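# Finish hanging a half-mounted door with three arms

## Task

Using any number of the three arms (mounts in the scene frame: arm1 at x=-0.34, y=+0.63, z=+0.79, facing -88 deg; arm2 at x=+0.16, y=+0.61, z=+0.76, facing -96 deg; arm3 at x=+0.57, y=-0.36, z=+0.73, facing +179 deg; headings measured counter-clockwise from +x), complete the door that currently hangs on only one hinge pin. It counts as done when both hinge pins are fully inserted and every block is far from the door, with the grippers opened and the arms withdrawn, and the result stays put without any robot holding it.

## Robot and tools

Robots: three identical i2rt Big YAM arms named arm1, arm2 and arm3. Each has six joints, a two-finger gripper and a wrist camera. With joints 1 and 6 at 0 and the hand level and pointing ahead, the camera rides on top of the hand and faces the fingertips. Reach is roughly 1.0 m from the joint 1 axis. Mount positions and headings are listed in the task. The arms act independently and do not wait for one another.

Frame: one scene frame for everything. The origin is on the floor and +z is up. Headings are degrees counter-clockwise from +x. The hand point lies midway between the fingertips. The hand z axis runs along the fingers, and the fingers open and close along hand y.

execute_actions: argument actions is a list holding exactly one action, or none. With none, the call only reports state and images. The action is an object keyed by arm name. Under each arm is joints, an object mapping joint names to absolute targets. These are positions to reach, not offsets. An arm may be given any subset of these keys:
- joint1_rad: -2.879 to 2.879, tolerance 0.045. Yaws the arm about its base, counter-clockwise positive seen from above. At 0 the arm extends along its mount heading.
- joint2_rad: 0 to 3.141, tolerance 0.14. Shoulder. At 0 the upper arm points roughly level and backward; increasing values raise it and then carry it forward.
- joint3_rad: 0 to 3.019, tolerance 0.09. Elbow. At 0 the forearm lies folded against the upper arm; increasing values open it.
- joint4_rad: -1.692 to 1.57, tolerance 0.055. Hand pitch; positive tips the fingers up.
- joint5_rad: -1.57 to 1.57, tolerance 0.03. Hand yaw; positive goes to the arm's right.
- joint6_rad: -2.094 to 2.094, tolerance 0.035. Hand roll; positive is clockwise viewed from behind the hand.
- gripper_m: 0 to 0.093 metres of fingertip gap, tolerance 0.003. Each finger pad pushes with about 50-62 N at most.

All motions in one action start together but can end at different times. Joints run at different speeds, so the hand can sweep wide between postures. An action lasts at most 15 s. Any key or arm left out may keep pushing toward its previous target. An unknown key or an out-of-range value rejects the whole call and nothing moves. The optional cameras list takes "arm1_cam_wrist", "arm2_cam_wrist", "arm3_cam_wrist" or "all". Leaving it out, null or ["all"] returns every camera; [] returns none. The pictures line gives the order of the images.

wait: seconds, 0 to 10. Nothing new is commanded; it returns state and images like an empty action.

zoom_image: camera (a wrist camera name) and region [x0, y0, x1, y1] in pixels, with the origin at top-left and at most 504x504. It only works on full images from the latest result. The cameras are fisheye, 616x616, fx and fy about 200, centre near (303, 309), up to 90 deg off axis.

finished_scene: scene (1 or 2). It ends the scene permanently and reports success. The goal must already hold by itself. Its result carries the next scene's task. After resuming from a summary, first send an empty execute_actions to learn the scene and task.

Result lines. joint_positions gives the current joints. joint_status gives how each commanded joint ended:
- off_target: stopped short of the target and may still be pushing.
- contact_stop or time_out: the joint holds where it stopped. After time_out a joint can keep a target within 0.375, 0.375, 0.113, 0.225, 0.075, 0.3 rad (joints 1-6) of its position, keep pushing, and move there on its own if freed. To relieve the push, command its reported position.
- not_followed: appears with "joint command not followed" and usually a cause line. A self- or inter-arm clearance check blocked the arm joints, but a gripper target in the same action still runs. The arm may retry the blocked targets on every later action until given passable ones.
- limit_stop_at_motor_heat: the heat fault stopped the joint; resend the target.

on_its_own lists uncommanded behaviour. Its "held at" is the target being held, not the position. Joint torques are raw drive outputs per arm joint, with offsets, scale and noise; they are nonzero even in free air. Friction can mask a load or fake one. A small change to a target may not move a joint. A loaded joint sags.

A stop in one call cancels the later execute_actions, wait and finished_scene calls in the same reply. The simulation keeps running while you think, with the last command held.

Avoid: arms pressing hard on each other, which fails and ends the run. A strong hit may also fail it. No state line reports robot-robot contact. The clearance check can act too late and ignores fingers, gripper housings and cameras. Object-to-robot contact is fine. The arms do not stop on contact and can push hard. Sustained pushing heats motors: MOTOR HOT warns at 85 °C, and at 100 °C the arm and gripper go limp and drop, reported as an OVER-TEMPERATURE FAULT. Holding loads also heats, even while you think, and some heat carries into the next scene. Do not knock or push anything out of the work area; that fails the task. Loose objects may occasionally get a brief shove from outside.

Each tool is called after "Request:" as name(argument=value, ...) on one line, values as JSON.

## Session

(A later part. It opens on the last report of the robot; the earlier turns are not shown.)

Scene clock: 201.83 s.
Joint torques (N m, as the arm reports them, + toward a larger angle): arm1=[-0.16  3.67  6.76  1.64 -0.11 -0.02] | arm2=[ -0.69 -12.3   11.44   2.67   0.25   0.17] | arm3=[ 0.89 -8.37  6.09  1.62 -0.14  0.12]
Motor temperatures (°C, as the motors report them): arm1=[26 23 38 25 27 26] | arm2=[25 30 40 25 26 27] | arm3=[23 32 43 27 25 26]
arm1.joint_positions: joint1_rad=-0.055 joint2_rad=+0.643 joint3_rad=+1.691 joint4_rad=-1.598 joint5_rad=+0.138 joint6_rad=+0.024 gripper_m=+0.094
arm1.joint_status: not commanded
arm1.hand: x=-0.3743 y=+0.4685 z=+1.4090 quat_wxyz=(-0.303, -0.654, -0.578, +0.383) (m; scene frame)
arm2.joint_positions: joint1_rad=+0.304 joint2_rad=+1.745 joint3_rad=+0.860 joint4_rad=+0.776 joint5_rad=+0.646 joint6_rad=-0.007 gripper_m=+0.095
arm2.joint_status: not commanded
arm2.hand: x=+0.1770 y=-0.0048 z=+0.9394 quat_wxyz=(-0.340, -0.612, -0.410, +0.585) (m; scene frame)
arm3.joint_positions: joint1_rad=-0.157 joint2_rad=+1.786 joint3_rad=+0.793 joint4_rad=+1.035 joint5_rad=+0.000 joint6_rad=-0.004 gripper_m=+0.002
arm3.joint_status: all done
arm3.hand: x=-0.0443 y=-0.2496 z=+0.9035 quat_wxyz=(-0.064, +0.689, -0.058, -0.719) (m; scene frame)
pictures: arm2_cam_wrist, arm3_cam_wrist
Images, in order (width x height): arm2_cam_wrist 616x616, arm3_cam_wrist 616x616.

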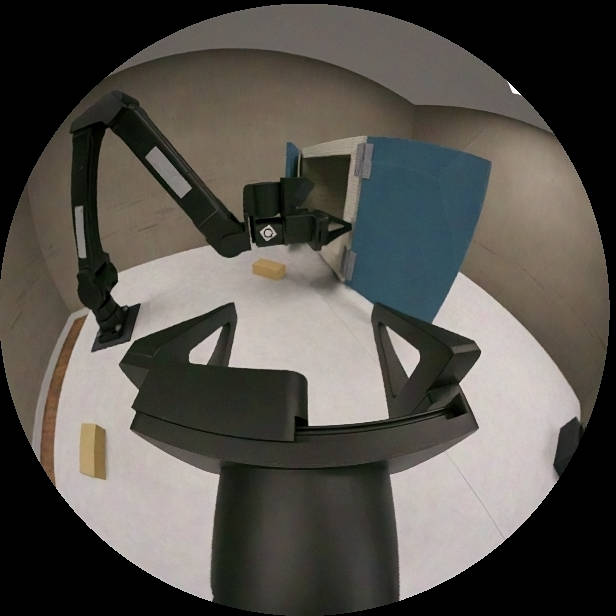

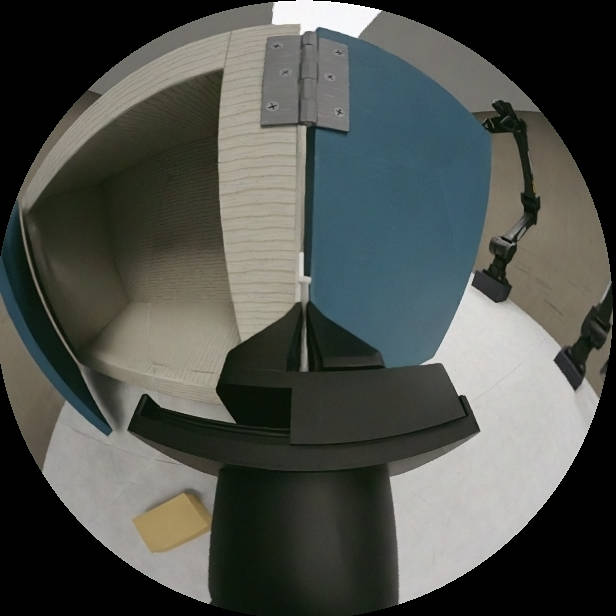

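Request:
execute_actions(actions=[{"arm3":{"joints":{"joint2_rad":1.745,"joint4_rad":0.965}}}], cameras=[])

Request:
execute_actions(actions=[{"arm3":{"joints":{"joint1_rad":-0.174}}}], cameras=[])

Request:
execute_actions(actions=[{"arm3":{"joints":{"joint2_rad":1.82,"joint4_rad":1.02}}}], cameras=["arm2_cam_wrist","arm3_cam_wrist"])

Request:
zoom_image(camera="arm2_cam_wrist", region=[320, 200, 390, 300])

Scene clock: 212.70 s.
Joint torques (N m, as the arm reports them, + toward a larger angle): arm1=[-0.18  3.55  6.78  1.6  -0.1  -0.02] | arm2=[ -0.6  -12.52  11.27   2.67   0.26   0.2 ] | arm3=[  0.63 -13.06   6.27   1.13  -0.13   0.07]
Motor temperatures (°C, as the motors report them): arm1=[26 23 38 25 27 26] | arm2=[25 30 40 26 26 27] | arm3=[23 31 42 27 25 26]
arm1.joint_positions: joint1_rad=-0.055 joint2_rad=+0.643 joint3_rad=+1.691 joint4_rad=-1.598 joint5_rad=+0.138 joint6_rad=+0.024 gripper_m=+0.094
arm1.joint_status: not commanded
arm1.hand: x=-0.3743 y=+0.4685 z=+1.4090 quat_wxyz=(-0.303, -0.654, -0.578, +0.383) (m; scene frame)
arm2.joint_positions: joint1_rad=+0.304 joint2_rad=+1.745 joint3_rad=+0.860 joint4_rad=+0.776 joint5_rad=+0.646 joint6_rad=-0.007 gripper_m=+0.095
arm2.joint_status: not commanded
arm2.hand: x=+0.1770 y=-0.0048 z=+0.9394 quat_wxyz=(-0.340, -0.612, -0.410, +0.585) (m; scene frame)
arm3.joint_positions: joint1_rad=-0.157 joint2_rad=+1.761 joint3_rad=+0.793 joint4_rad=+0.981 joint5_rad=+0.000 joint6_rad=-0.004 gripper_m=+0.002
arm3.joint_status: all done
arm3.hand: x=-0.0435 y=-0.2498 z=+0.9048 quat_wxyz=(-0.063, +0.700, -0.059, -0.709) (m; scene frame)
pictures: none
No camera images: the call's "cameras" was empty. Leave "cameras" out to get every camera's image.

Scene clock: 213.17 s.
Joint torques (N m, as the arm reports them, + toward a larger angle): arm1=[-0.24  3.47  6.74  1.66 -0.09 -0.02] | arm2=[ -0.36 -12.66  11.31   2.56   0.3    0.19] | arm3=[ -0.83 -12.82   6.37   1.12  -0.14   0.08]
Motor temperatures (°C, as the motors report them): arm1=[26 23 38 25 27 26] | arm2=[25 30 40 26 26 27] | arm3=[23 31 42 27 25 26]
arm1.joint_positions: joint1_rad=-0.055 joint2_rad=+0.643 joint3_rad=+1.691 joint4_rad=-1.598 joint5_rad=+0.138 joint6_rad=+0.024 gripper_m=+0.094
arm1.joint_status: not commanded
arm1.hand: x=-0.3743 y=+0.4685 z=+1.4090 quat_wxyz=(-0.303, -0.654, -0.578, +0.383) (m; scene frame)
arm2.joint_positions: joint1_rad=+0.304 joint2_rad=+1.745 joint3_rad=+0.860 joint4_rad=+0.776 joint5_rad=+0.646 joint6_rad=-0.007 gripper_m=+0.095
arm2.joint_status: not commanded
arm2.hand: x=+0.1770 y=-0.0048 z=+0.9394 quat_wxyz=(-0.340, -0.612, -0.410, +0.585) (m; scene frame)
arm3.joint_positions: joint1_rad=-0.158 joint2_rad=+1.761 joint3_rad=+0.793 joint4_rad=+0.981 joint5_rad=+0.000 joint6_rad=-0.004 gripper_m=+0.002
arm3.joint_status: all done
arm3.hand: x=-0.0434 y=-0.2495 z=+0.9048 quat_wxyz=(-0.063, +0.700, -0.059, -0.709) (m; scene frame)
pictures: none
No camera images: the call's "cameras" was empty. Leave "cameras" out to get every camera's image.

Scene clock: 213.83 s.
Joint torques (N m, as the arm reports them, + toward a larger angle): arm1=[-0.09  3.62  6.81  1.66 -0.09 -0.02] | arm2=[ -0.45 -12.76  11.21   2.65   0.27   0.21] | arm3=[-1.35 -8.61  6.18  1.74 -0.14  0.09]
Motor temperatures (°C, as the motors report them): arm1=[26 23 38 25 27 26] | arm2=[25 30 40 26 26 27] | arm3=[23 31 42 27 25 26]
arm1.joint_positions: joint1_rad=-0.055 joint2_rad=+0.643 joint3_rad=+1.691 joint4_rad=-1.598 joint5_rad=+0.138 joint6_rad=+0.024 gripper_m=+0.094
arm1.joint_status: not commanded
arm1.hand: x=-0.3743 y=+0.4685 z=+1.4090 quat_wxyz=(-0.303, -0.654, -0.578, +0.383) (m; scene frame)
arm2.joint_positions: joint1_rad=+0.304 joint2_rad=+1.745 joint3_rad=+0.860 joint4_rad=+0.776 joint5_rad=+0.646 joint6_rad=-0.007 gripper_m=+0.095
arm2.joint_status: not commanded
arm2.hand: x=+0.1770 y=-0.0048 z=+0.9394 quat_wxyz=(-0.340, -0.612, -0.410, +0.585) (m; scene frame)
arm3.joint_positions: joint1_rad=-0.158 joint2_rad=+1.779 joint3_rad=+0.793 joint4_rad=+1.021 joint5_rad=+0.000 joint6_rad=-0.004 gripper_m=+0.002
arm3.joint_status: all done
arm3.hand: x=-0.0440 y=-0.2494 z=+0.9040 quat_wxyz=(-0.064, +0.692, -0.059, -0.717) (m; scene frame)
pictures: arm2_cam_wrist, arm3_cam_wrist
Images, in order (width x height): arm2_cam_wrist 616x616, arm3_cam_wrist 616x616.

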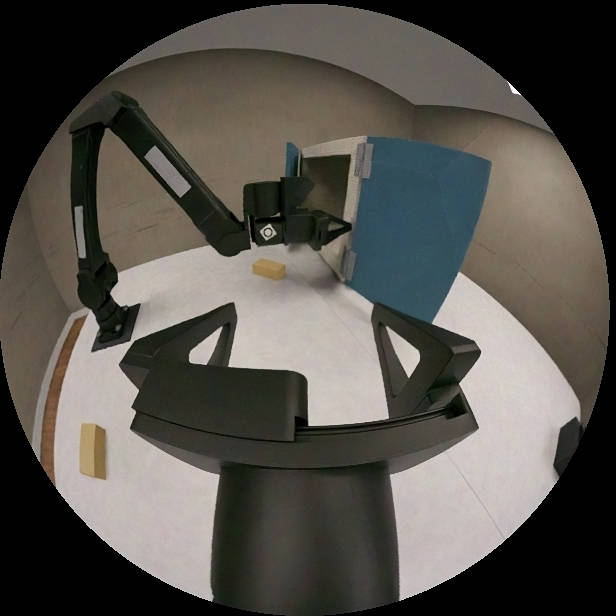

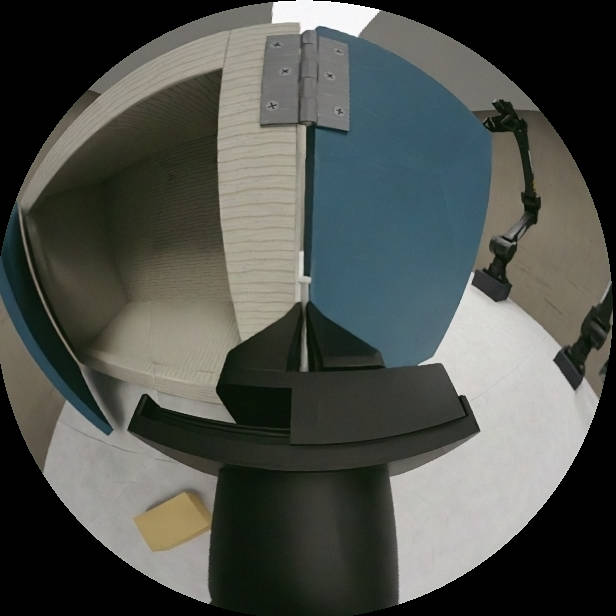

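Region (320, 200, 390, 300) of arm2_cam_wrist's 616x616 image, scaled by 5.040, with more detail than that image has; it fills the left 353 columns of this view, and the rest is white.

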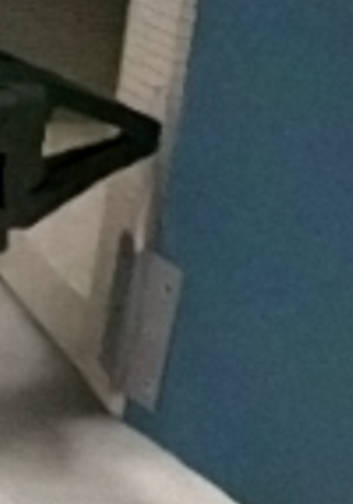

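Request:
execute_actions(actions=[{"arm3":{"joints":{"joint1_rad":-0.176,"joint2_rad":1.72,"joint4_rad":0.93}},"arm2":{"joints":{"joint1_rad":0.38,"joint2_rad":1.95,"joint3_rad":1.15,"joint4_rad":0.55,"joint5_rad":0.75}}}], cameras=["arm2_cam_wrist","arm3_cam_wrist"])

Scene clock: 218.97 s.
Joint torques (N m, as the arm reports them, + toward a larger angle): arm1=[-0.06  3.64  6.8   1.63 -0.09 -0.03] | arm2=[ -1.01 -15.59  11.9    0.95   0.36   0.22] | arm3=[ -0.95 -13.14   6.44   1.43  -0.14   0.09]
Motor temperatures (°C, as the motors report them): arm1=[26 23 38 25 27 26] | arm2=[25 30 40 25 26 27] | arm3=[23 31 42 27 25 26]
arm1.joint_positions: joint1_rad=-0.055 joint2_rad=+0.643 joint3_rad=+1.691 joint4_rad=-1.598 joint5_rad=+0.138 joint6_rad=+0.024 gripper_m=+0.094
arm1.joint_status: not commanded
arm1.hand: x=-0.3743 y=+0.4685 z=+1.4090 quat_wxyz=(-0.303, -0.654, -0.578, +0.383) (m; scene frame)
arm2.joint_positions: joint1_rad=+0.385 joint2_rad=+1.945 joint3_rad=+1.106 joint4_rad=+0.570 joint5_rad=+0.746 joint6_rad=-0.007 gripper_m=+0.095
arm2.joint_status: all done
arm2.hand: x=+0.2321 y=-0.0684 z=+0.8876 quat_wxyz=(-0.276, -0.623, -0.457, +0.572) (m; scene frame)
arm3.joint_positions: joint1_rad=-0.162 joint2_rad=+1.739 joint3_rad=+0.793 joint4_rad=+0.940 joint5_rad=+0.000 joint6_rad=-0.004 gripper_m=+0.002
arm3.joint_status: all done
arm3.hand: x=-0.0419 y=-0.2472 z=+0.9081 quat_wxyz=(-0.064, +0.707, -0.061, -0.702) (m; scene frame)
pictures: arm2_cam_wrist, arm3_cam_wrist
Images, in order (width x height): arm2_cam_wrist 616x616, arm3_cam_wrist 616x616.

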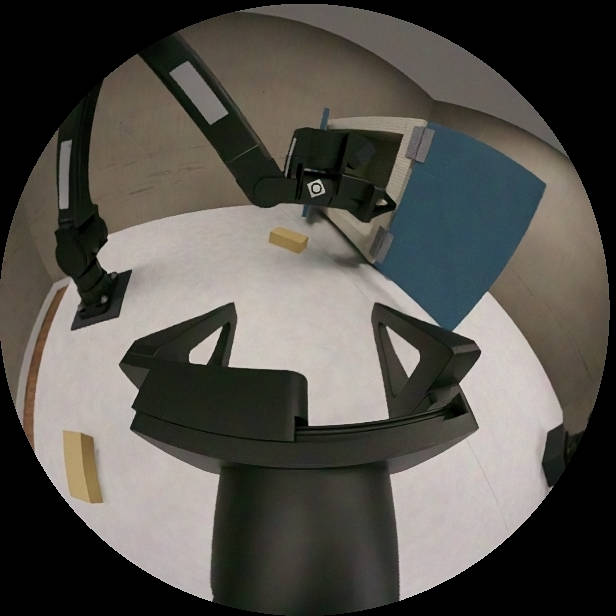

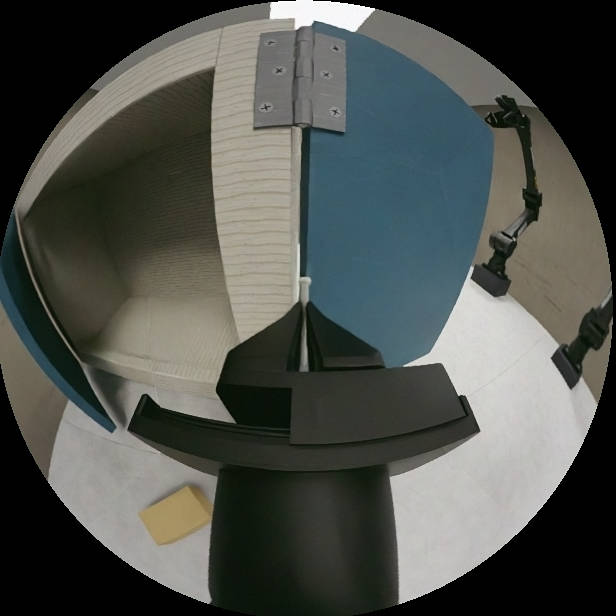

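Request:
execute_actions(actions=[{"arm3":{"joints":{"joint2_rad":1.79,"joint4_rad":0.985}}}], cameras=["arm2_cam_wrist","arm3_cam_wrist"])

Request:
zoom_image(camera="arm2_cam_wrist", region=[350, 170, 430, 280])

Scene clock: 224.17 s.
Joint torques (N m, as the arm reports them, + toward a larger angle): arm1=[-0.18  3.54  6.75  1.64 -0.08 -0.01] | arm2=[ -0.71 -15.49  12.05   0.86   0.36   0.21] | arm3=[ -1.04 -10.96   6.31   2.52  -0.13   0.06]
Motor temperatures (°C, as the motors report them): arm1=[26 23 38 25 27 26] | arm2=[25 30 40 25 26 27] | arm3=[23 32 41 27 25 26]
arm1.joint_positions: joint1_rad=-0.055 joint2_rad=+0.643 joint3_rad=+1.691 joint4_rad=-1.598 joint5_rad=+0.138 joint6_rad=+0.024 gripper_m=+0.094
arm1.joint_status: not commanded
arm1.hand: x=-0.3743 y=+0.4685 z=+1.4090 quat_wxyz=(-0.303, -0.654, -0.578, +0.383) (m; scene frame)
arm2.joint_positions: joint1_rad=+0.385 joint2_rad=+1.945 joint3_rad=+1.106 joint4_rad=+0.570 joint5_rad=+0.746 joint6_rad=-0.007 gripper_m=+0.095
arm2.joint_status: not commanded
arm2.hand: x=+0.2321 y=-0.0684 z=+0.8876 quat_wxyz=(-0.276, -0.623, -0.457, +0.572) (m; scene frame)
arm3.joint_positions: joint1_rad=-0.162 joint2_rad=+1.780 joint3_rad=+0.793 joint4_rad=+0.963 joint5_rad=+0.000 joint6_rad=-0.004 gripper_m=+0.002
arm3.joint_status: all done
arm3.hand: x=-0.0437 y=-0.2468 z=+0.8891 quat_wxyz=(-0.064, +0.713, -0.062, -0.696) (m; scene frame)
pictures: arm2_cam_wrist, arm3_cam_wrist
Images, in order (width x height): arm2_cam_wrist 616x616, arm3_cam_wrist 616x616.

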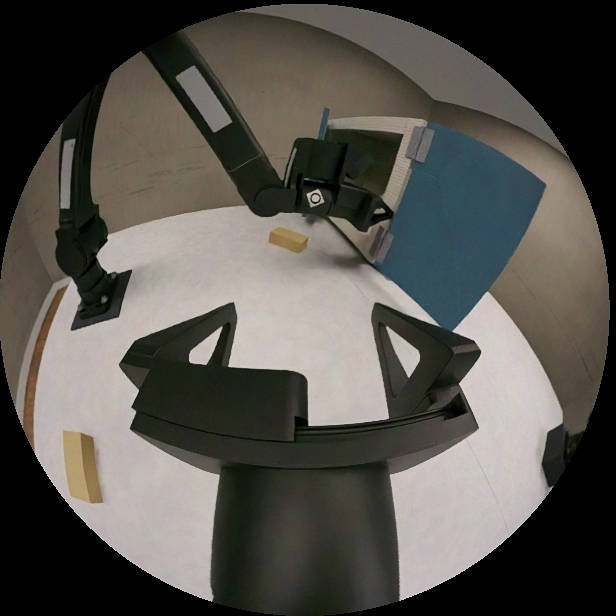

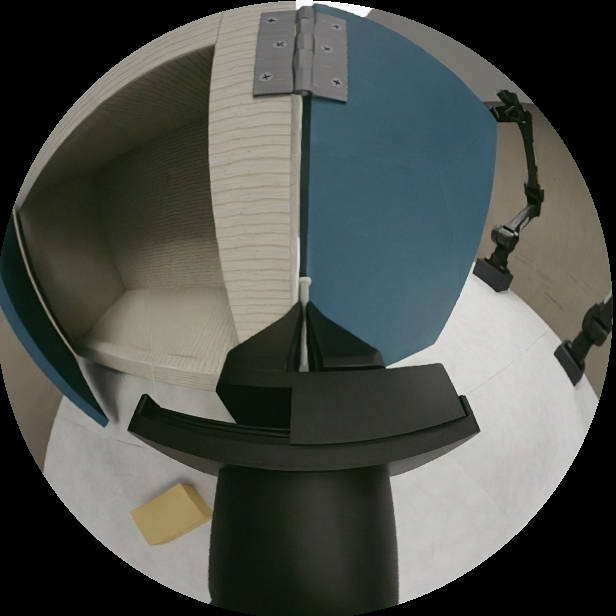

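Region (350, 170, 430, 280) of arm2_cam_wrist's 616x616 image, scaled by 4.582, with more detail than that image has; it fills the left 367 columns of this view, and the rest is white.

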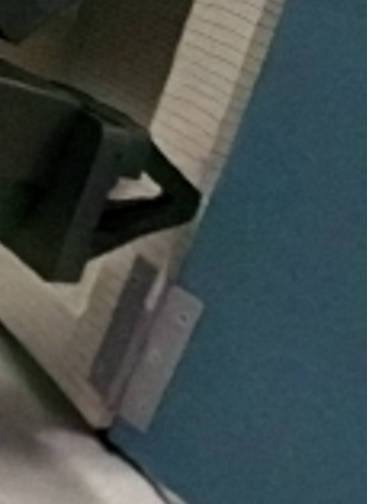

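It's entering. Continue down.

Request:
execute_actions(actions=[{"arm3":{"joints":{"joint2_rad":1.84,"joint4_rad":1.04}}}], cameras=["arm2_cam_wrist"])

Request:
zoom_image(camera="arm2_cam_wrist", region=[350, 170, 430, 280])

Scene clock: 228.50 s.
Joint torques (N m, as the arm reports them, + toward a larger angle): arm1=[-0.2   3.63  6.81  1.63 -0.08 -0.02] | arm2=[ -1.28 -15.51  11.9    0.93   0.38   0.18] | arm3=[ -1.04 -11.37   5.73   2.47  -0.16   0.07]
Motor temperatures (°C, as the motors report them): arm1=[26 23 37 25 27 26] | arm2=[25 30 41 25 26 27] | arm3=[23 32 41 27 25 26]
arm1.joint_positions: joint1_rad=-0.055 joint2_rad=+0.643 joint3_rad=+1.691 joint4_rad=-1.598 joint5_rad=+0.138 joint6_rad=+0.024 gripper_m=+0.094
arm1.joint_status: not commanded
arm1.hand: x=-0.3743 y=+0.4685 z=+1.4090 quat_wxyz=(-0.303, -0.654, -0.578, +0.383) (m; scene frame)
arm2.joint_positions: joint1_rad=+0.385 joint2_rad=+1.945 joint3_rad=+1.106 joint4_rad=+0.570 joint5_rad=+0.746 joint6_rad=-0.007 gripper_m=+0.095
arm2.joint_status: not commanded
arm2.hand: x=+0.2321 y=-0.0684 z=+0.8876 quat_wxyz=(-0.276, -0.623, -0.457, +0.572) (m; scene frame)
arm3.joint_positions: joint1_rad=-0.165 joint2_rad=+1.829 joint3_rad=+0.793 joint4_rad=+1.018 joint5_rad=+0.000 joint6_rad=-0.004 gripper_m=+0.002
arm3.joint_status: all done
arm3.hand: x=-0.0447 y=-0.2445 z=+0.8732 quat_wxyz=(-0.065, +0.710, -0.063, -0.698) (m; scene frame)
pictures: arm2_cam_wrist
Images, in order (width x height): arm2_cam_wrist 616x616.

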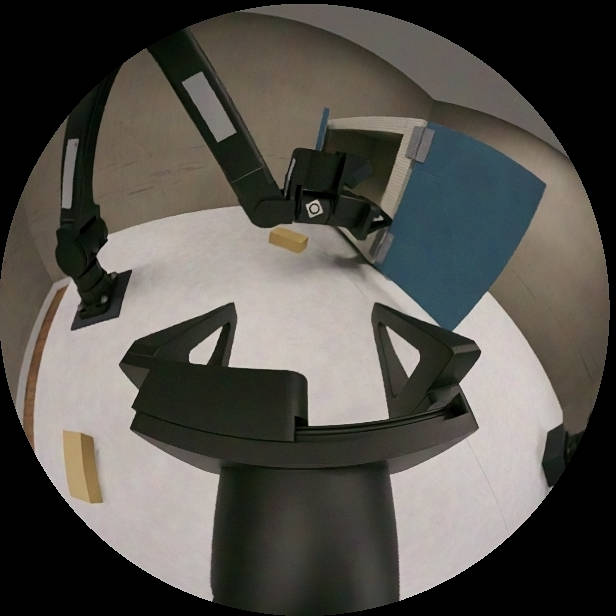

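Region (350, 170, 430, 280) of arm2_cam_wrist's 616x616 image, scaled by 4.582, with more detail than that image has; it fills the left 367 columns of this view, and the rest is white.

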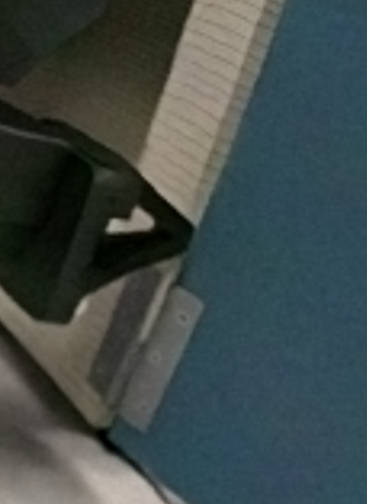

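Request:
execute_actions(actions=[{"arm3":{"joints":{"joint2_rad":1.70,"joint4_rad":0.92}}}], cameras=[])

Request:
execute_actions(actions=[{"arm3":{"joints":{"joint1_rad":-0.146,"joint3_rad":0.848}}}], cameras=["arm2_cam_wrist","arm3_cam_wrist"])

Request:
zoom_image(camera="arm2_cam_wrist", region=[350, 150, 430, 260])

Scene clock: 238.33 s.
Joint torques (N m, as the arm reports them, + toward a larger angle): arm1=[-0.21  3.64  6.76  1.64 -0.09 -0.02] | arm2=[ -0.96 -15.62  11.98   0.92   0.4    0.21] | arm3=[ -0.68 -11.78   7.05   1.56  -0.16   0.06]
Motor temperatures (°C, as the motors report them): arm1=[26 23 37 25 27 26] | arm2=[25 31 41 25 26 27] | arm3=[23 32 41 27 25 26]
arm1.joint_positions: joint1_rad=-0.055 joint2_rad=+0.643 joint3_rad=+1.691 joint4_rad=-1.598 joint5_rad=+0.138 joint6_rad=+0.024 gripper_m=+0.094
arm1.joint_status: not commanded
arm1.hand: x=-0.3743 y=+0.4685 z=+1.4090 quat_wxyz=(-0.303, -0.654, -0.578, +0.383) (m; scene frame)
arm2.joint_positions: joint1_rad=+0.385 joint2_rad=+1.945 joint3_rad=+1.106 joint4_rad=+0.570 joint5_rad=+0.746 joint6_rad=-0.007 gripper_m=+0.095
arm2.joint_status: not commanded
arm2.hand: x=+0.2321 y=-0.0684 z=+0.8876 quat_wxyz=(-0.276, -0.623, -0.457, +0.572) (m; scene frame)
arm3.joint_positions: joint1_rad=-0.165 joint2_rad=+1.701 joint3_rad=+0.788 joint4_rad=+0.929 joint5_rad=+0.000 joint6_rad=-0.004 gripper_m=+0.002
arm3.joint_status: all done
arm3.hand: x=-0.0378 y=-0.2458 z=+0.9261 quat_wxyz=(-0.066, +0.698, -0.062, -0.710) (m; scene frame)
pictures: none
No camera images: the call's "cameras" was empty. Leave "cameras" out to get every camera's image.

Scene clock: 239.03 s.
Joint torques (N m, as the arm reports them, + toward a larger angle): arm1=[-0.21  3.35  6.78  1.63 -0.09 -0.02] | arm2=[ -0.82 -15.42  12.01   0.96   0.39   0.2 ] | arm3=[  0.94 -11.12  10.51   1.49  -0.15   0.06]
Motor temperatures (°C, as the motors report them): arm1=[26 23 37 25 27 26] | arm2=[25 31 41 25 26 27] | arm3=[23 32 41 27 25 26]
arm1.joint_positions: joint1_rad=-0.055 joint2_rad=+0.643 joint3_rad=+1.691 joint4_rad=-1.598 joint5_rad=+0.138 joint6_rad=+0.024 gripper_m=+0.094
arm1.joint_status: not commanded
arm1.hand: x=-0.3743 y=+0.4685 z=+1.4090 quat_wxyz=(-0.303, -0.654, -0.578, +0.383) (m; scene frame)
arm2.joint_positions: joint1_rad=+0.385 joint2_rad=+1.945 joint3_rad=+1.106 joint4_rad=+0.570 joint5_rad=+0.746 joint6_rad=-0.007 gripper_m=+0.095
arm2.joint_status: not commanded
arm2.hand: x=+0.2321 y=-0.0684 z=+0.8876 quat_wxyz=(-0.276, -0.623, -0.457, +0.572) (m; scene frame)
arm3.joint_positions: joint1_rad=-0.160 joint2_rad=+1.701 joint3_rad=+0.807 joint4_rad=+0.929 joint5_rad=+0.000 joint6_rad=-0.004 gripper_m=+0.002
arm3.joint_status: all done
arm3.hand: x=-0.0438 y=-0.2478 z=+0.9350 quat_wxyz=(-0.065, +0.692, -0.059, -0.717) (m; scene frame)
pictures: arm2_cam_wrist, arm3_cam_wrist
Images, in order (width x height): arm2_cam_wrist 616x616, arm3_cam_wrist 616x616.

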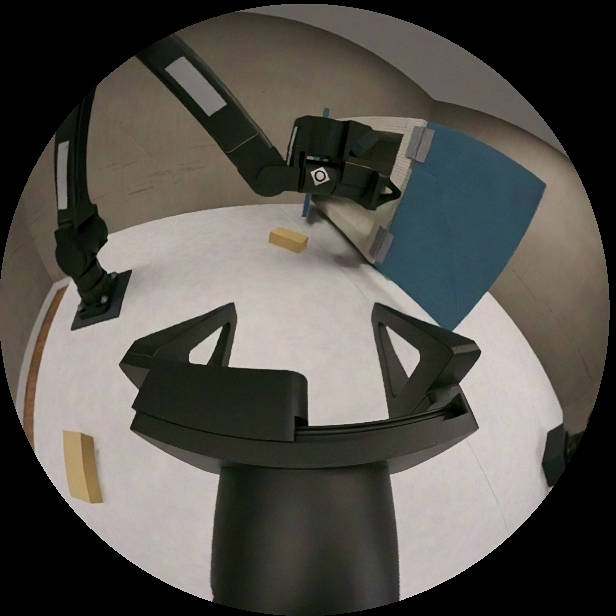

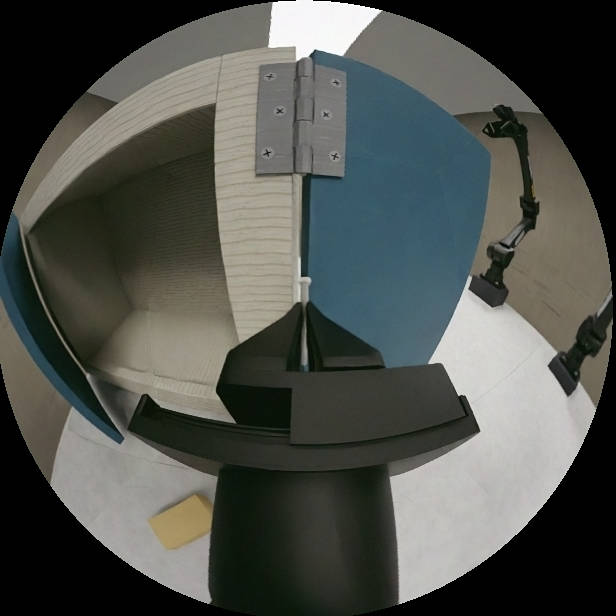

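Region (350, 150, 430, 260) of arm2_cam_wrist's 616x616 image, scaled by 4.582, with more detail than that image has; it fills the left 367 columns of this view, and the rest is white.

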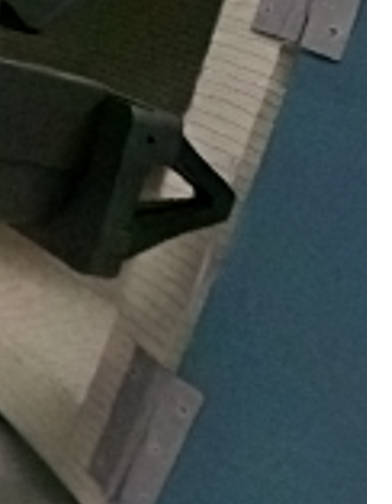

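Request:
execute_actions(actions=[{"arm3":{"joints":{"joint2_rad":1.79,"joint4_rad":0.975}}}], cameras=["arm2_cam_wrist"])

Request:
zoom_image(camera="arm2_cam_wrist", region=[350, 170, 430, 280])

Scene clock: 243.57 s.
Joint torques (N m, as the arm reports them, + toward a larger angle): arm1=[-0.43  3.41  6.82  1.61 -0.09 -0.02] | arm2=[ -0.96 -15.94  11.95   0.9    0.37   0.19] | arm3=[  1.23 -10.68   9.18   2.05  -0.17   0.07]
Motor temperatures (°C, as the motors report them): arm1=[26 23 37 25 27 26] | arm2=[25 31 41 25 26 27] | arm3=[23 32 42 27 25 26]
arm1.joint_positions: joint1_rad=-0.055 joint2_rad=+0.643 joint3_rad=+1.691 joint4_rad=-1.598 joint5_rad=+0.138 joint6_rad=+0.024 gripper_m=+0.094
arm1.joint_status: not commanded
arm1.hand: x=-0.3743 y=+0.4685 z=+1.4090 quat_wxyz=(-0.303, -0.654, -0.578, +0.383) (m; scene frame)
arm2.joint_positions: joint1_rad=+0.385 joint2_rad=+1.945 joint3_rad=+1.106 joint4_rad=+0.570 joint5_rad=+0.746 joint6_rad=-0.007 gripper_m=+0.095
arm2.joint_status: not commanded
arm2.hand: x=+0.2321 y=-0.0684 z=+0.8876 quat_wxyz=(-0.276, -0.623, -0.457, +0.572) (m; scene frame)
arm3.joint_positions: joint1_rad=-0.160 joint2_rad=+1.773 joint3_rad=+0.817 joint4_rad=+0.966 joint5_rad=+0.000 joint6_rad=-0.004 gripper_m=+0.002
arm3.joint_status: all done
arm3.hand: x=-0.0509 y=-0.2468 z=+0.9049 quat_wxyz=(-0.064, +0.701, -0.060, -0.708) (m; scene frame)
pictures: arm2_cam_wrist
Images, in order (width x height): arm2_cam_wrist 616x616.

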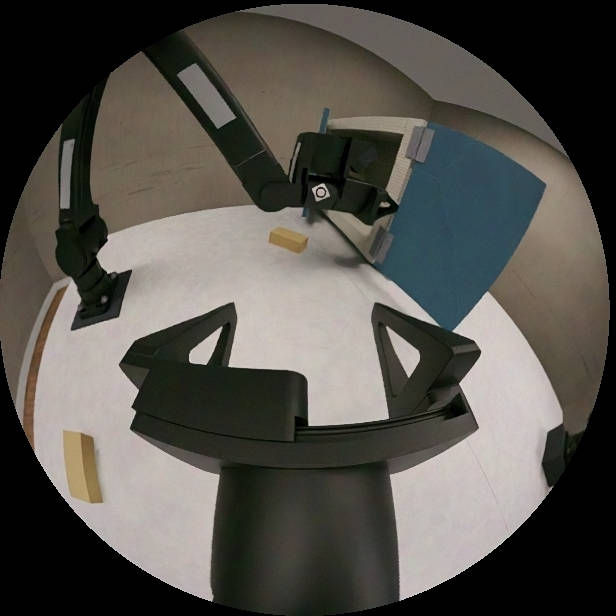

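Region (350, 170, 430, 280) of arm2_cam_wrist's 616x616 image, scaled by 4.582, with more detail than that image has; it fills the left 367 columns of this view, and the rest is white.

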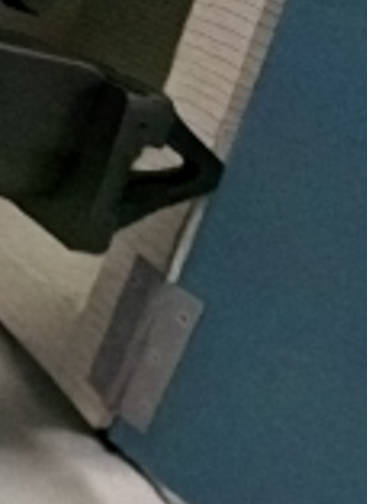

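Request:
execute_actions(actions=[{"arm3":{"joints":{"joint2_rad":1.73,"joint3_rad":0.795,"joint4_rad":0.95}}}], cameras=[])

Request:
execute_actions(actions=[{"arm3":{"joints":{"joint2_rad":1.785,"joint4_rad":0.985}}}], cameras=["arm2_cam_wrist","arm3_cam_wrist"])

Request:
zoom_image(camera="arm2_cam_wrist", region=[350, 170, 430, 280])

Scene clock: 251.07 s.
Joint torques (N m, as the arm reports them, + toward a larger angle): arm1=[-0.08  3.62  6.8   1.57 -0.08 -0.02] | arm2=[ -0.9  -15.33  12.01   0.95   0.39   0.22] | arm3=[  1.35 -12.68   6.42   1.48  -0.15   0.08]
Motor temperatures (°C, as the motors report them): arm1=[26 23 37 25 27 26] | arm2=[25 31 41 25 26 27] | arm3=[23 32 43 27 25 26]
arm1.joint_positions: joint1_rad=-0.055 joint2_rad=+0.643 joint3_rad=+1.691 joint4_rad=-1.598 joint5_rad=+0.138 joint6_rad=+0.024 gripper_m=+0.094
arm1.joint_status: not commanded
arm1.hand: x=-0.3743 y=+0.4685 z=+1.4090 quat_wxyz=(-0.303, -0.654, -0.578, +0.383) (m; scene frame)
arm2.joint_positions: joint1_rad=+0.385 joint2_rad=+1.945 joint3_rad=+1.106 joint4_rad=+0.570 joint5_rad=+0.746 joint6_rad=-0.007 gripper_m=+0.095
arm2.joint_status: not commanded
arm2.hand: x=+0.2321 y=-0.0684 z=+0.8876 quat_wxyz=(-0.276, -0.623, -0.457, +0.572) (m; scene frame)
arm3.joint_positions: joint1_rad=-0.160 joint2_rad=+1.751 joint3_rad=+0.798 joint4_rad=+0.960 joint5_rad=+0.000 joint6_rad=-0.004 gripper_m=+0.002
arm3.joint_status: all done
arm3.hand: x=-0.0440 y=-0.2480 z=+0.9077 quat_wxyz=(-0.064, +0.702, -0.060, -0.707) (m; scene frame)
pictures: none
No camera images: the call's "cameras" was empty. Leave "cameras" out to get every camera's image.

Scene clock: 251.70 s.
Joint torques (N m, as the arm reports them, + toward a larger angle): arm1=[-0.22  3.63  6.76  1.6  -0.1  -0.02] | arm2=[ -0.66 -15.57  12.03   0.89   0.39   0.19] | arm3=[  1.16 -10.05   6.38   2.36  -0.16   0.07]
Motor temperatures (°C, as the motors report them): arm1=[26 23 37 25 27 26] | arm2=[25 31 41 25 26 27] | arm3=[23 32 43 27 25 26]
arm1.joint_positions: joint1_rad=-0.055 joint2_rad=+0.643 joint3_rad=+1.691 joint4_rad=-1.598 joint5_rad=+0.138 joint6_rad=+0.024 gripper_m=+0.094
arm1.joint_status: not commanded
arm1.hand: x=-0.3743 y=+0.4685 z=+1.4090 quat_wxyz=(-0.303, -0.654, -0.578, +0.383) (m; scene frame)
arm2.joint_positions: joint1_rad=+0.385 joint2_rad=+1.945 joint3_rad=+1.106 joint4_rad=+0.570 joint5_rad=+0.746 joint6_rad=-0.007 gripper_m=+0.095
arm2.joint_status: not commanded
arm2.hand: x=+0.2321 y=-0.0684 z=+0.8876 quat_wxyz=(-0.276, -0.623, -0.457, +0.572) (m; scene frame)
arm3.joint_positions: joint1_rad=-0.160 joint2_rad=+1.761 joint3_rad=+0.798 joint4_rad=+0.971 joint5_rad=+0.000 joint6_rad=-0.004 gripper_m=+0.002
arm3.joint_status: all done
arm3.hand: x=-0.0445 y=-0.2479 z=+0.9047 quat_wxyz=(-0.064, +0.702, -0.060, -0.707) (m; scene frame)
pictures: arm2_cam_wrist, arm3_cam_wrist
Images, in order (width x height): arm2_cam_wrist 616x616, arm3_cam_wrist 616x616.

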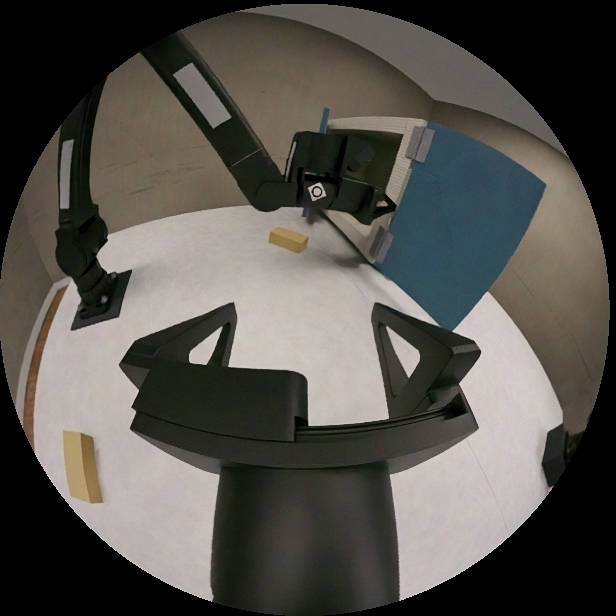

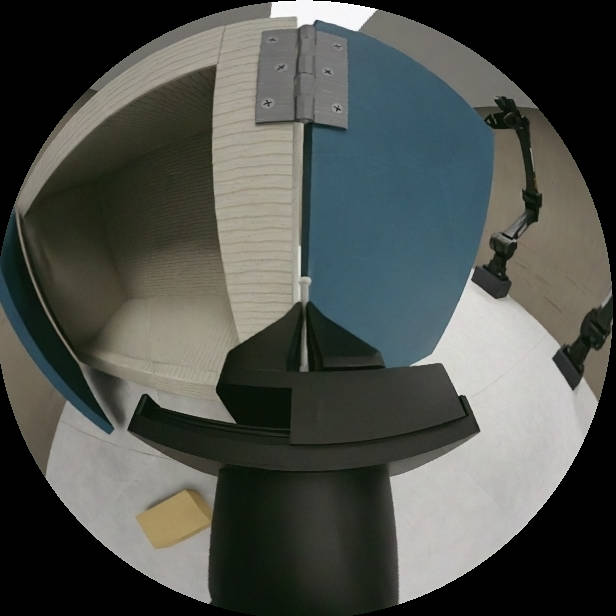

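Region (350, 170, 430, 280) of arm2_cam_wrist's 616x616 image, scaled by 4.582, with more detail than that image has; it fills the left 367 columns of this view, and the rest is white.

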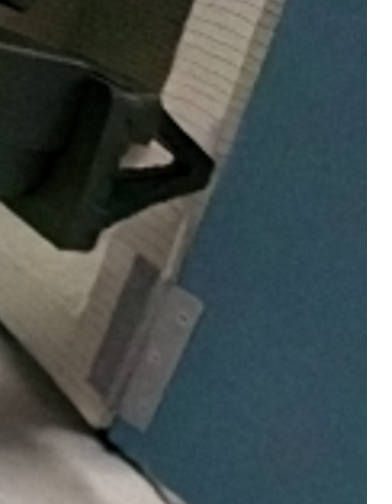

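Request:
execute_actions(actions=[{"arm3":{"joints":{"joint2_rad":1.80,"joint3_rad":0.775,"joint4_rad":1.0}}}], cameras=["arm2_cam_wrist"])

Request:
zoom_image(camera="arm2_cam_wrist", region=[360, 190, 420, 270])

Scene clock: 256.73 s.
Joint torques (N m, as the arm reports them, + toward a larger angle): arm1=[-0.34  3.61  6.8   1.61 -0.09 -0.03] | arm2=[ -0.96 -16.    11.9    1.02   0.37   0.22] | arm3=[ 1.39 -9.16  5.1   1.9  -0.17  0.09]
Motor temperatures (°C, as the motors report them): arm1=[26 23 37 25 27 26] | arm2=[25 31 41 25 26 27] | arm3=[23 32 42 27 25 26]
arm1.joint_positions: joint1_rad=-0.055 joint2_rad=+0.643 joint3_rad=+1.691 joint4_rad=-1.598 joint5_rad=+0.138 joint6_rad=+0.024 gripper_m=+0.094
arm1.joint_status: not commanded
arm1.hand: x=-0.3743 y=+0.4685 z=+1.4090 quat_wxyz=(-0.303, -0.654, -0.578, +0.383) (m; scene frame)
arm2.joint_positions: joint1_rad=+0.385 joint2_rad=+1.945 joint3_rad=+1.106 joint4_rad=+0.570 joint5_rad=+0.746 joint6_rad=-0.007 gripper_m=+0.095
arm2.joint_status: not commanded
arm2.hand: x=+0.2321 y=-0.0684 z=+0.8876 quat_wxyz=(-0.276, -0.623, -0.457, +0.572) (m; scene frame)
arm3.joint_positions: joint1_rad=-0.160 joint2_rad=+1.766 joint3_rad=+0.791 joint4_rad=+0.995 joint5_rad=+0.000 joint6_rad=-0.004 gripper_m=+0.002
arm3.joint_status: all done
arm3.hand: x=-0.0426 y=-0.2483 z=+0.9042 quat_wxyz=(-0.064, +0.698, -0.060, -0.711) (m; scene frame)
pictures: arm2_cam_wrist
Images, in order (width x height): arm2_cam_wrist 616x616.

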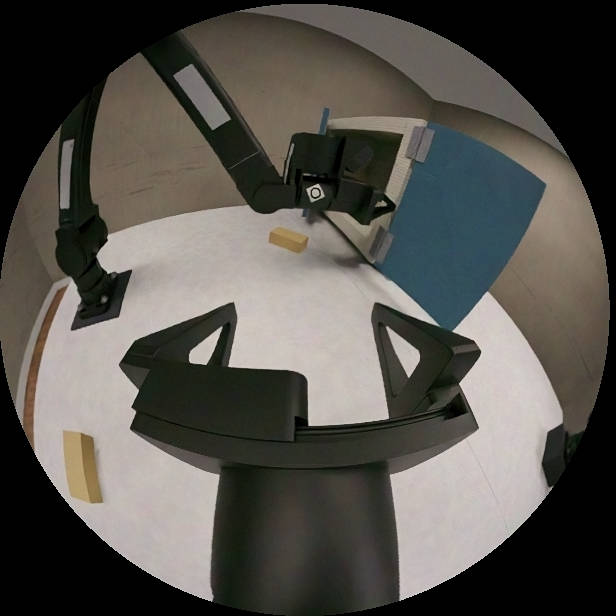

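Region (360, 190, 420, 270) of arm2_cam_wrist's 616x616 image, scaled by 6.300, with more detail than that image has; it fills the left 378 columns of this view, and the rest is white.

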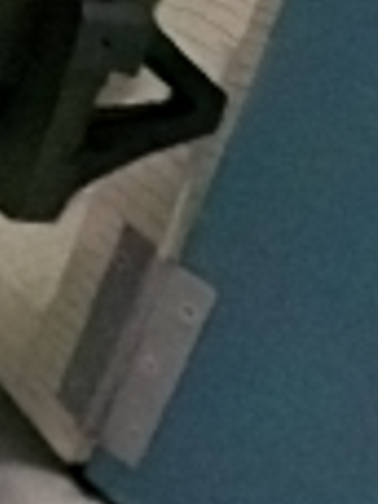

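Request:
execute_actions(actions=[{"arm3":{"joints":{"joint2_rad":1.715,"joint3_rad":0.80,"joint4_rad":0.95}}}], cameras=[])

Request:
execute_actions(actions=[{"arm3":{"joints":{"joint1_rad":-0.141,"joint3_rad":0.83}}}], cameras=[])

Request:
execute_actions(actions=[{"arm3":{"joints":{"joint2_rad":1.785,"joint3_rad":0.80,"joint4_rad":0.985}}}], cameras=["arm2_cam_wrist","arm3_cam_wrist"])

Request:
zoom_image(camera="arm2_cam_wrist", region=[360, 190, 420, 270])

Scene clock: 271.03 s.
Joint torques (N m, as the arm reports them, + toward a larger angle): arm1=[-0.13  3.6   6.81  1.66 -0.09 -0.02] | arm2=[ -0.82 -15.43  12.02   0.9    0.36   0.19] | arm3=[  1.53 -13.24   7.5    1.41  -0.16   0.09]
Motor temperatures (°C, as the motors report them): arm1=[26 23 37 25 27 26] | arm2=[25 32 41 25 26 27] | arm3=[23 32 41 27 25 26]
arm1.joint_positions: joint1_rad=-0.055 joint2_rad=+0.643 joint3_rad=+1.691 joint4_rad=-1.598 joint5_rad=+0.138 joint6_rad=+0.024 gripper_m=+0.094
arm1.joint_status: not commanded
arm1.hand: x=-0.3743 y=+0.4685 z=+1.4090 quat_wxyz=(-0.303, -0.654, -0.578, +0.383) (m; scene frame)
arm2.joint_positions: joint1_rad=+0.385 joint2_rad=+1.945 joint3_rad=+1.106 joint4_rad=+0.570 joint5_rad=+0.746 joint6_rad=-0.007 gripper_m=+0.095
arm2.joint_status: not commanded
arm2.hand: x=+0.2321 y=-0.0684 z=+0.8876 quat_wxyz=(-0.276, -0.623, -0.457, +0.572) (m; scene frame)
arm3.joint_positions: joint1_rad=-0.160 joint2_rad=+1.734 joint3_rad=+0.791 joint4_rad=+0.960 joint5_rad=+0.000 joint6_rad=-0.004 gripper_m=+0.002
arm3.joint_status: all done
arm3.hand: x=-0.0411 y=-0.2485 z=+0.9144 quat_wxyz=(-0.064, +0.699, -0.060, -0.710) (m; scene frame)
pictures: none
No camera images: the call's "cameras" was empty. Leave "cameras" out to get every camera's image.

Scene clock: 271.53 s.
Joint torques (N m, as the arm reports them, + toward a larger angle): arm1=[-0.31  3.54  6.81  1.59 -0.08 -0.02] | arm2=[ -0.6  -15.83  12.1    0.82   0.38   0.21] | arm3=[  1.32 -12.88   9.99   1.44  -0.17   0.08]
Motor temperatures (°C, as the motors report them): arm1=[26 23 37 25 27 26] | arm2=[25 32 41 25 26 27] | arm3=[23 32 41 27 25 26]
arm1.joint_positions: joint1_rad=-0.055 joint2_rad=+0.643 joint3_rad=+1.691 joint4_rad=-1.598 joint5_rad=+0.138 joint6_rad=+0.024 gripper_m=+0.094
arm1.joint_status: not commanded
arm1.hand: x=-0.3743 y=+0.4685 z=+1.4090 quat_wxyz=(-0.303, -0.654, -0.578, +0.383) (m; scene frame)
arm2.joint_positions: joint1_rad=+0.385 joint2_rad=+1.945 joint3_rad=+1.106 joint4_rad=+0.570 joint5_rad=+0.746 joint6_rad=-0.007 gripper_m=+0.095
arm2.joint_status: not commanded
arm2.hand: x=+0.2321 y=-0.0684 z=+0.8876 quat_wxyz=(-0.276, -0.623, -0.457, +0.572) (m; scene frame)
arm3.joint_positions: joint1_rad=-0.156 joint2_rad=+1.734 joint3_rad=+0.791 joint4_rad=+0.960 joint5_rad=+0.000 joint6_rad=-0.004 gripper_m=+0.002
arm3.joint_status: all done
arm3.hand: x=-0.0415 y=-0.2511 z=+0.9144 quat_wxyz=(-0.063, +0.699, -0.058, -0.710) (m; scene frame)
pictures: none
No camera images: the call's "cameras" was empty. Leave "cameras" out to get every camera's image.

Scene clock: 272.30 s.
Joint torques (N m, as the arm reports them, + toward a larger angle): arm1=[-0.28  3.6   6.78  1.61 -0.09 -0.03] | arm2=[ -1.03 -15.69  12.02   0.94   0.4    0.2 ] | arm3=[  1.16 -10.94   7.22   2.38  -0.16   0.09]
Motor temperatures (°C, as the motors report them): arm1=[26 23 37 25 27 26] | arm2=[25 32 41 25 26 27] | arm3=[23 32 41 27 25 26]
arm1.joint_positions: joint1_rad=-0.055 joint2_rad=+0.643 joint3_rad=+1.691 joint4_rad=-1.598 joint5_rad=+0.138 joint6_rad=+0.024 gripper_m=+0.094
arm1.joint_status: not commanded
arm1.hand: x=-0.3743 y=+0.4685 z=+1.4090 quat_wxyz=(-0.303, -0.654, -0.578, +0.383) (m; scene frame)
arm2.joint_positions: joint1_rad=+0.385 joint2_rad=+1.945 joint3_rad=+1.106 joint4_rad=+0.570 joint5_rad=+0.746 joint6_rad=-0.007 gripper_m=+0.095
arm2.joint_status: not commanded
arm2.hand: x=+0.2321 y=-0.0684 z=+0.8876 quat_wxyz=(-0.276, -0.623, -0.457, +0.572) (m; scene frame)
arm3.joint_positions: joint1_rad=-0.156 joint2_rad=+1.773 joint3_rad=+0.791 joint4_rad=+0.967 joint5_rad=+0.000 joint6_rad=-0.004 gripper_m=+0.002
arm3.joint_status: all done
arm3.hand: x=-0.0433 y=-0.2508 z=+0.8931 quat_wxyz=(-0.062, +0.710, -0.059, -0.699) (m; scene frame)
pictures: arm2_cam_wrist, arm3_cam_wrist
Images, in order (width x height): arm2_cam_wrist 616x616, arm3_cam_wrist 616x616.

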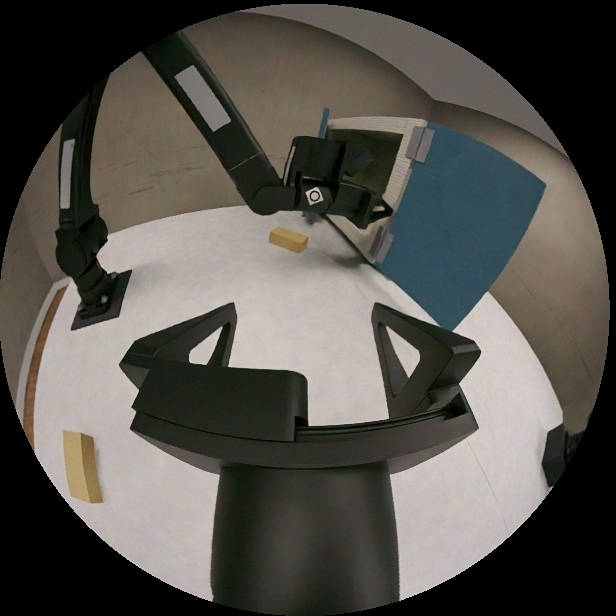

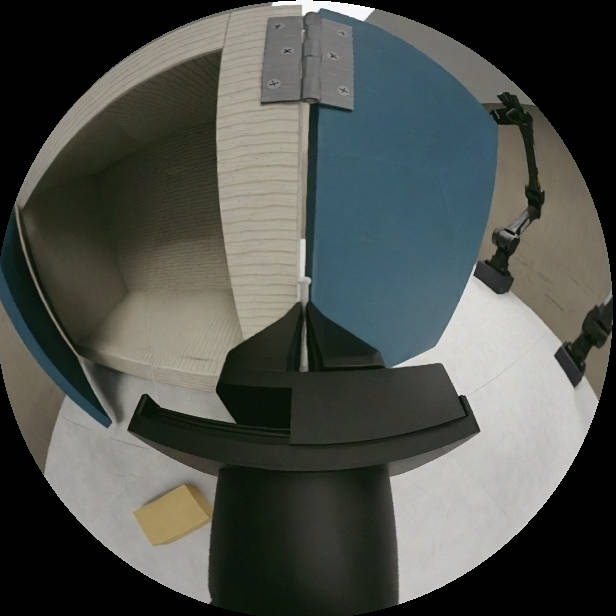

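Region (360, 190, 420, 270) of arm2_cam_wrist's 616x616 image, scaled by 6.300, with more detail than that image has; it fills the left 378 columns of this view, and the rest is white.

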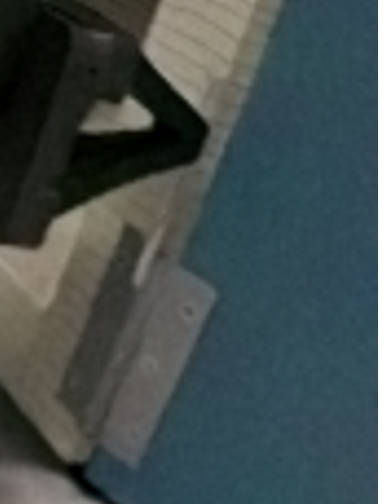

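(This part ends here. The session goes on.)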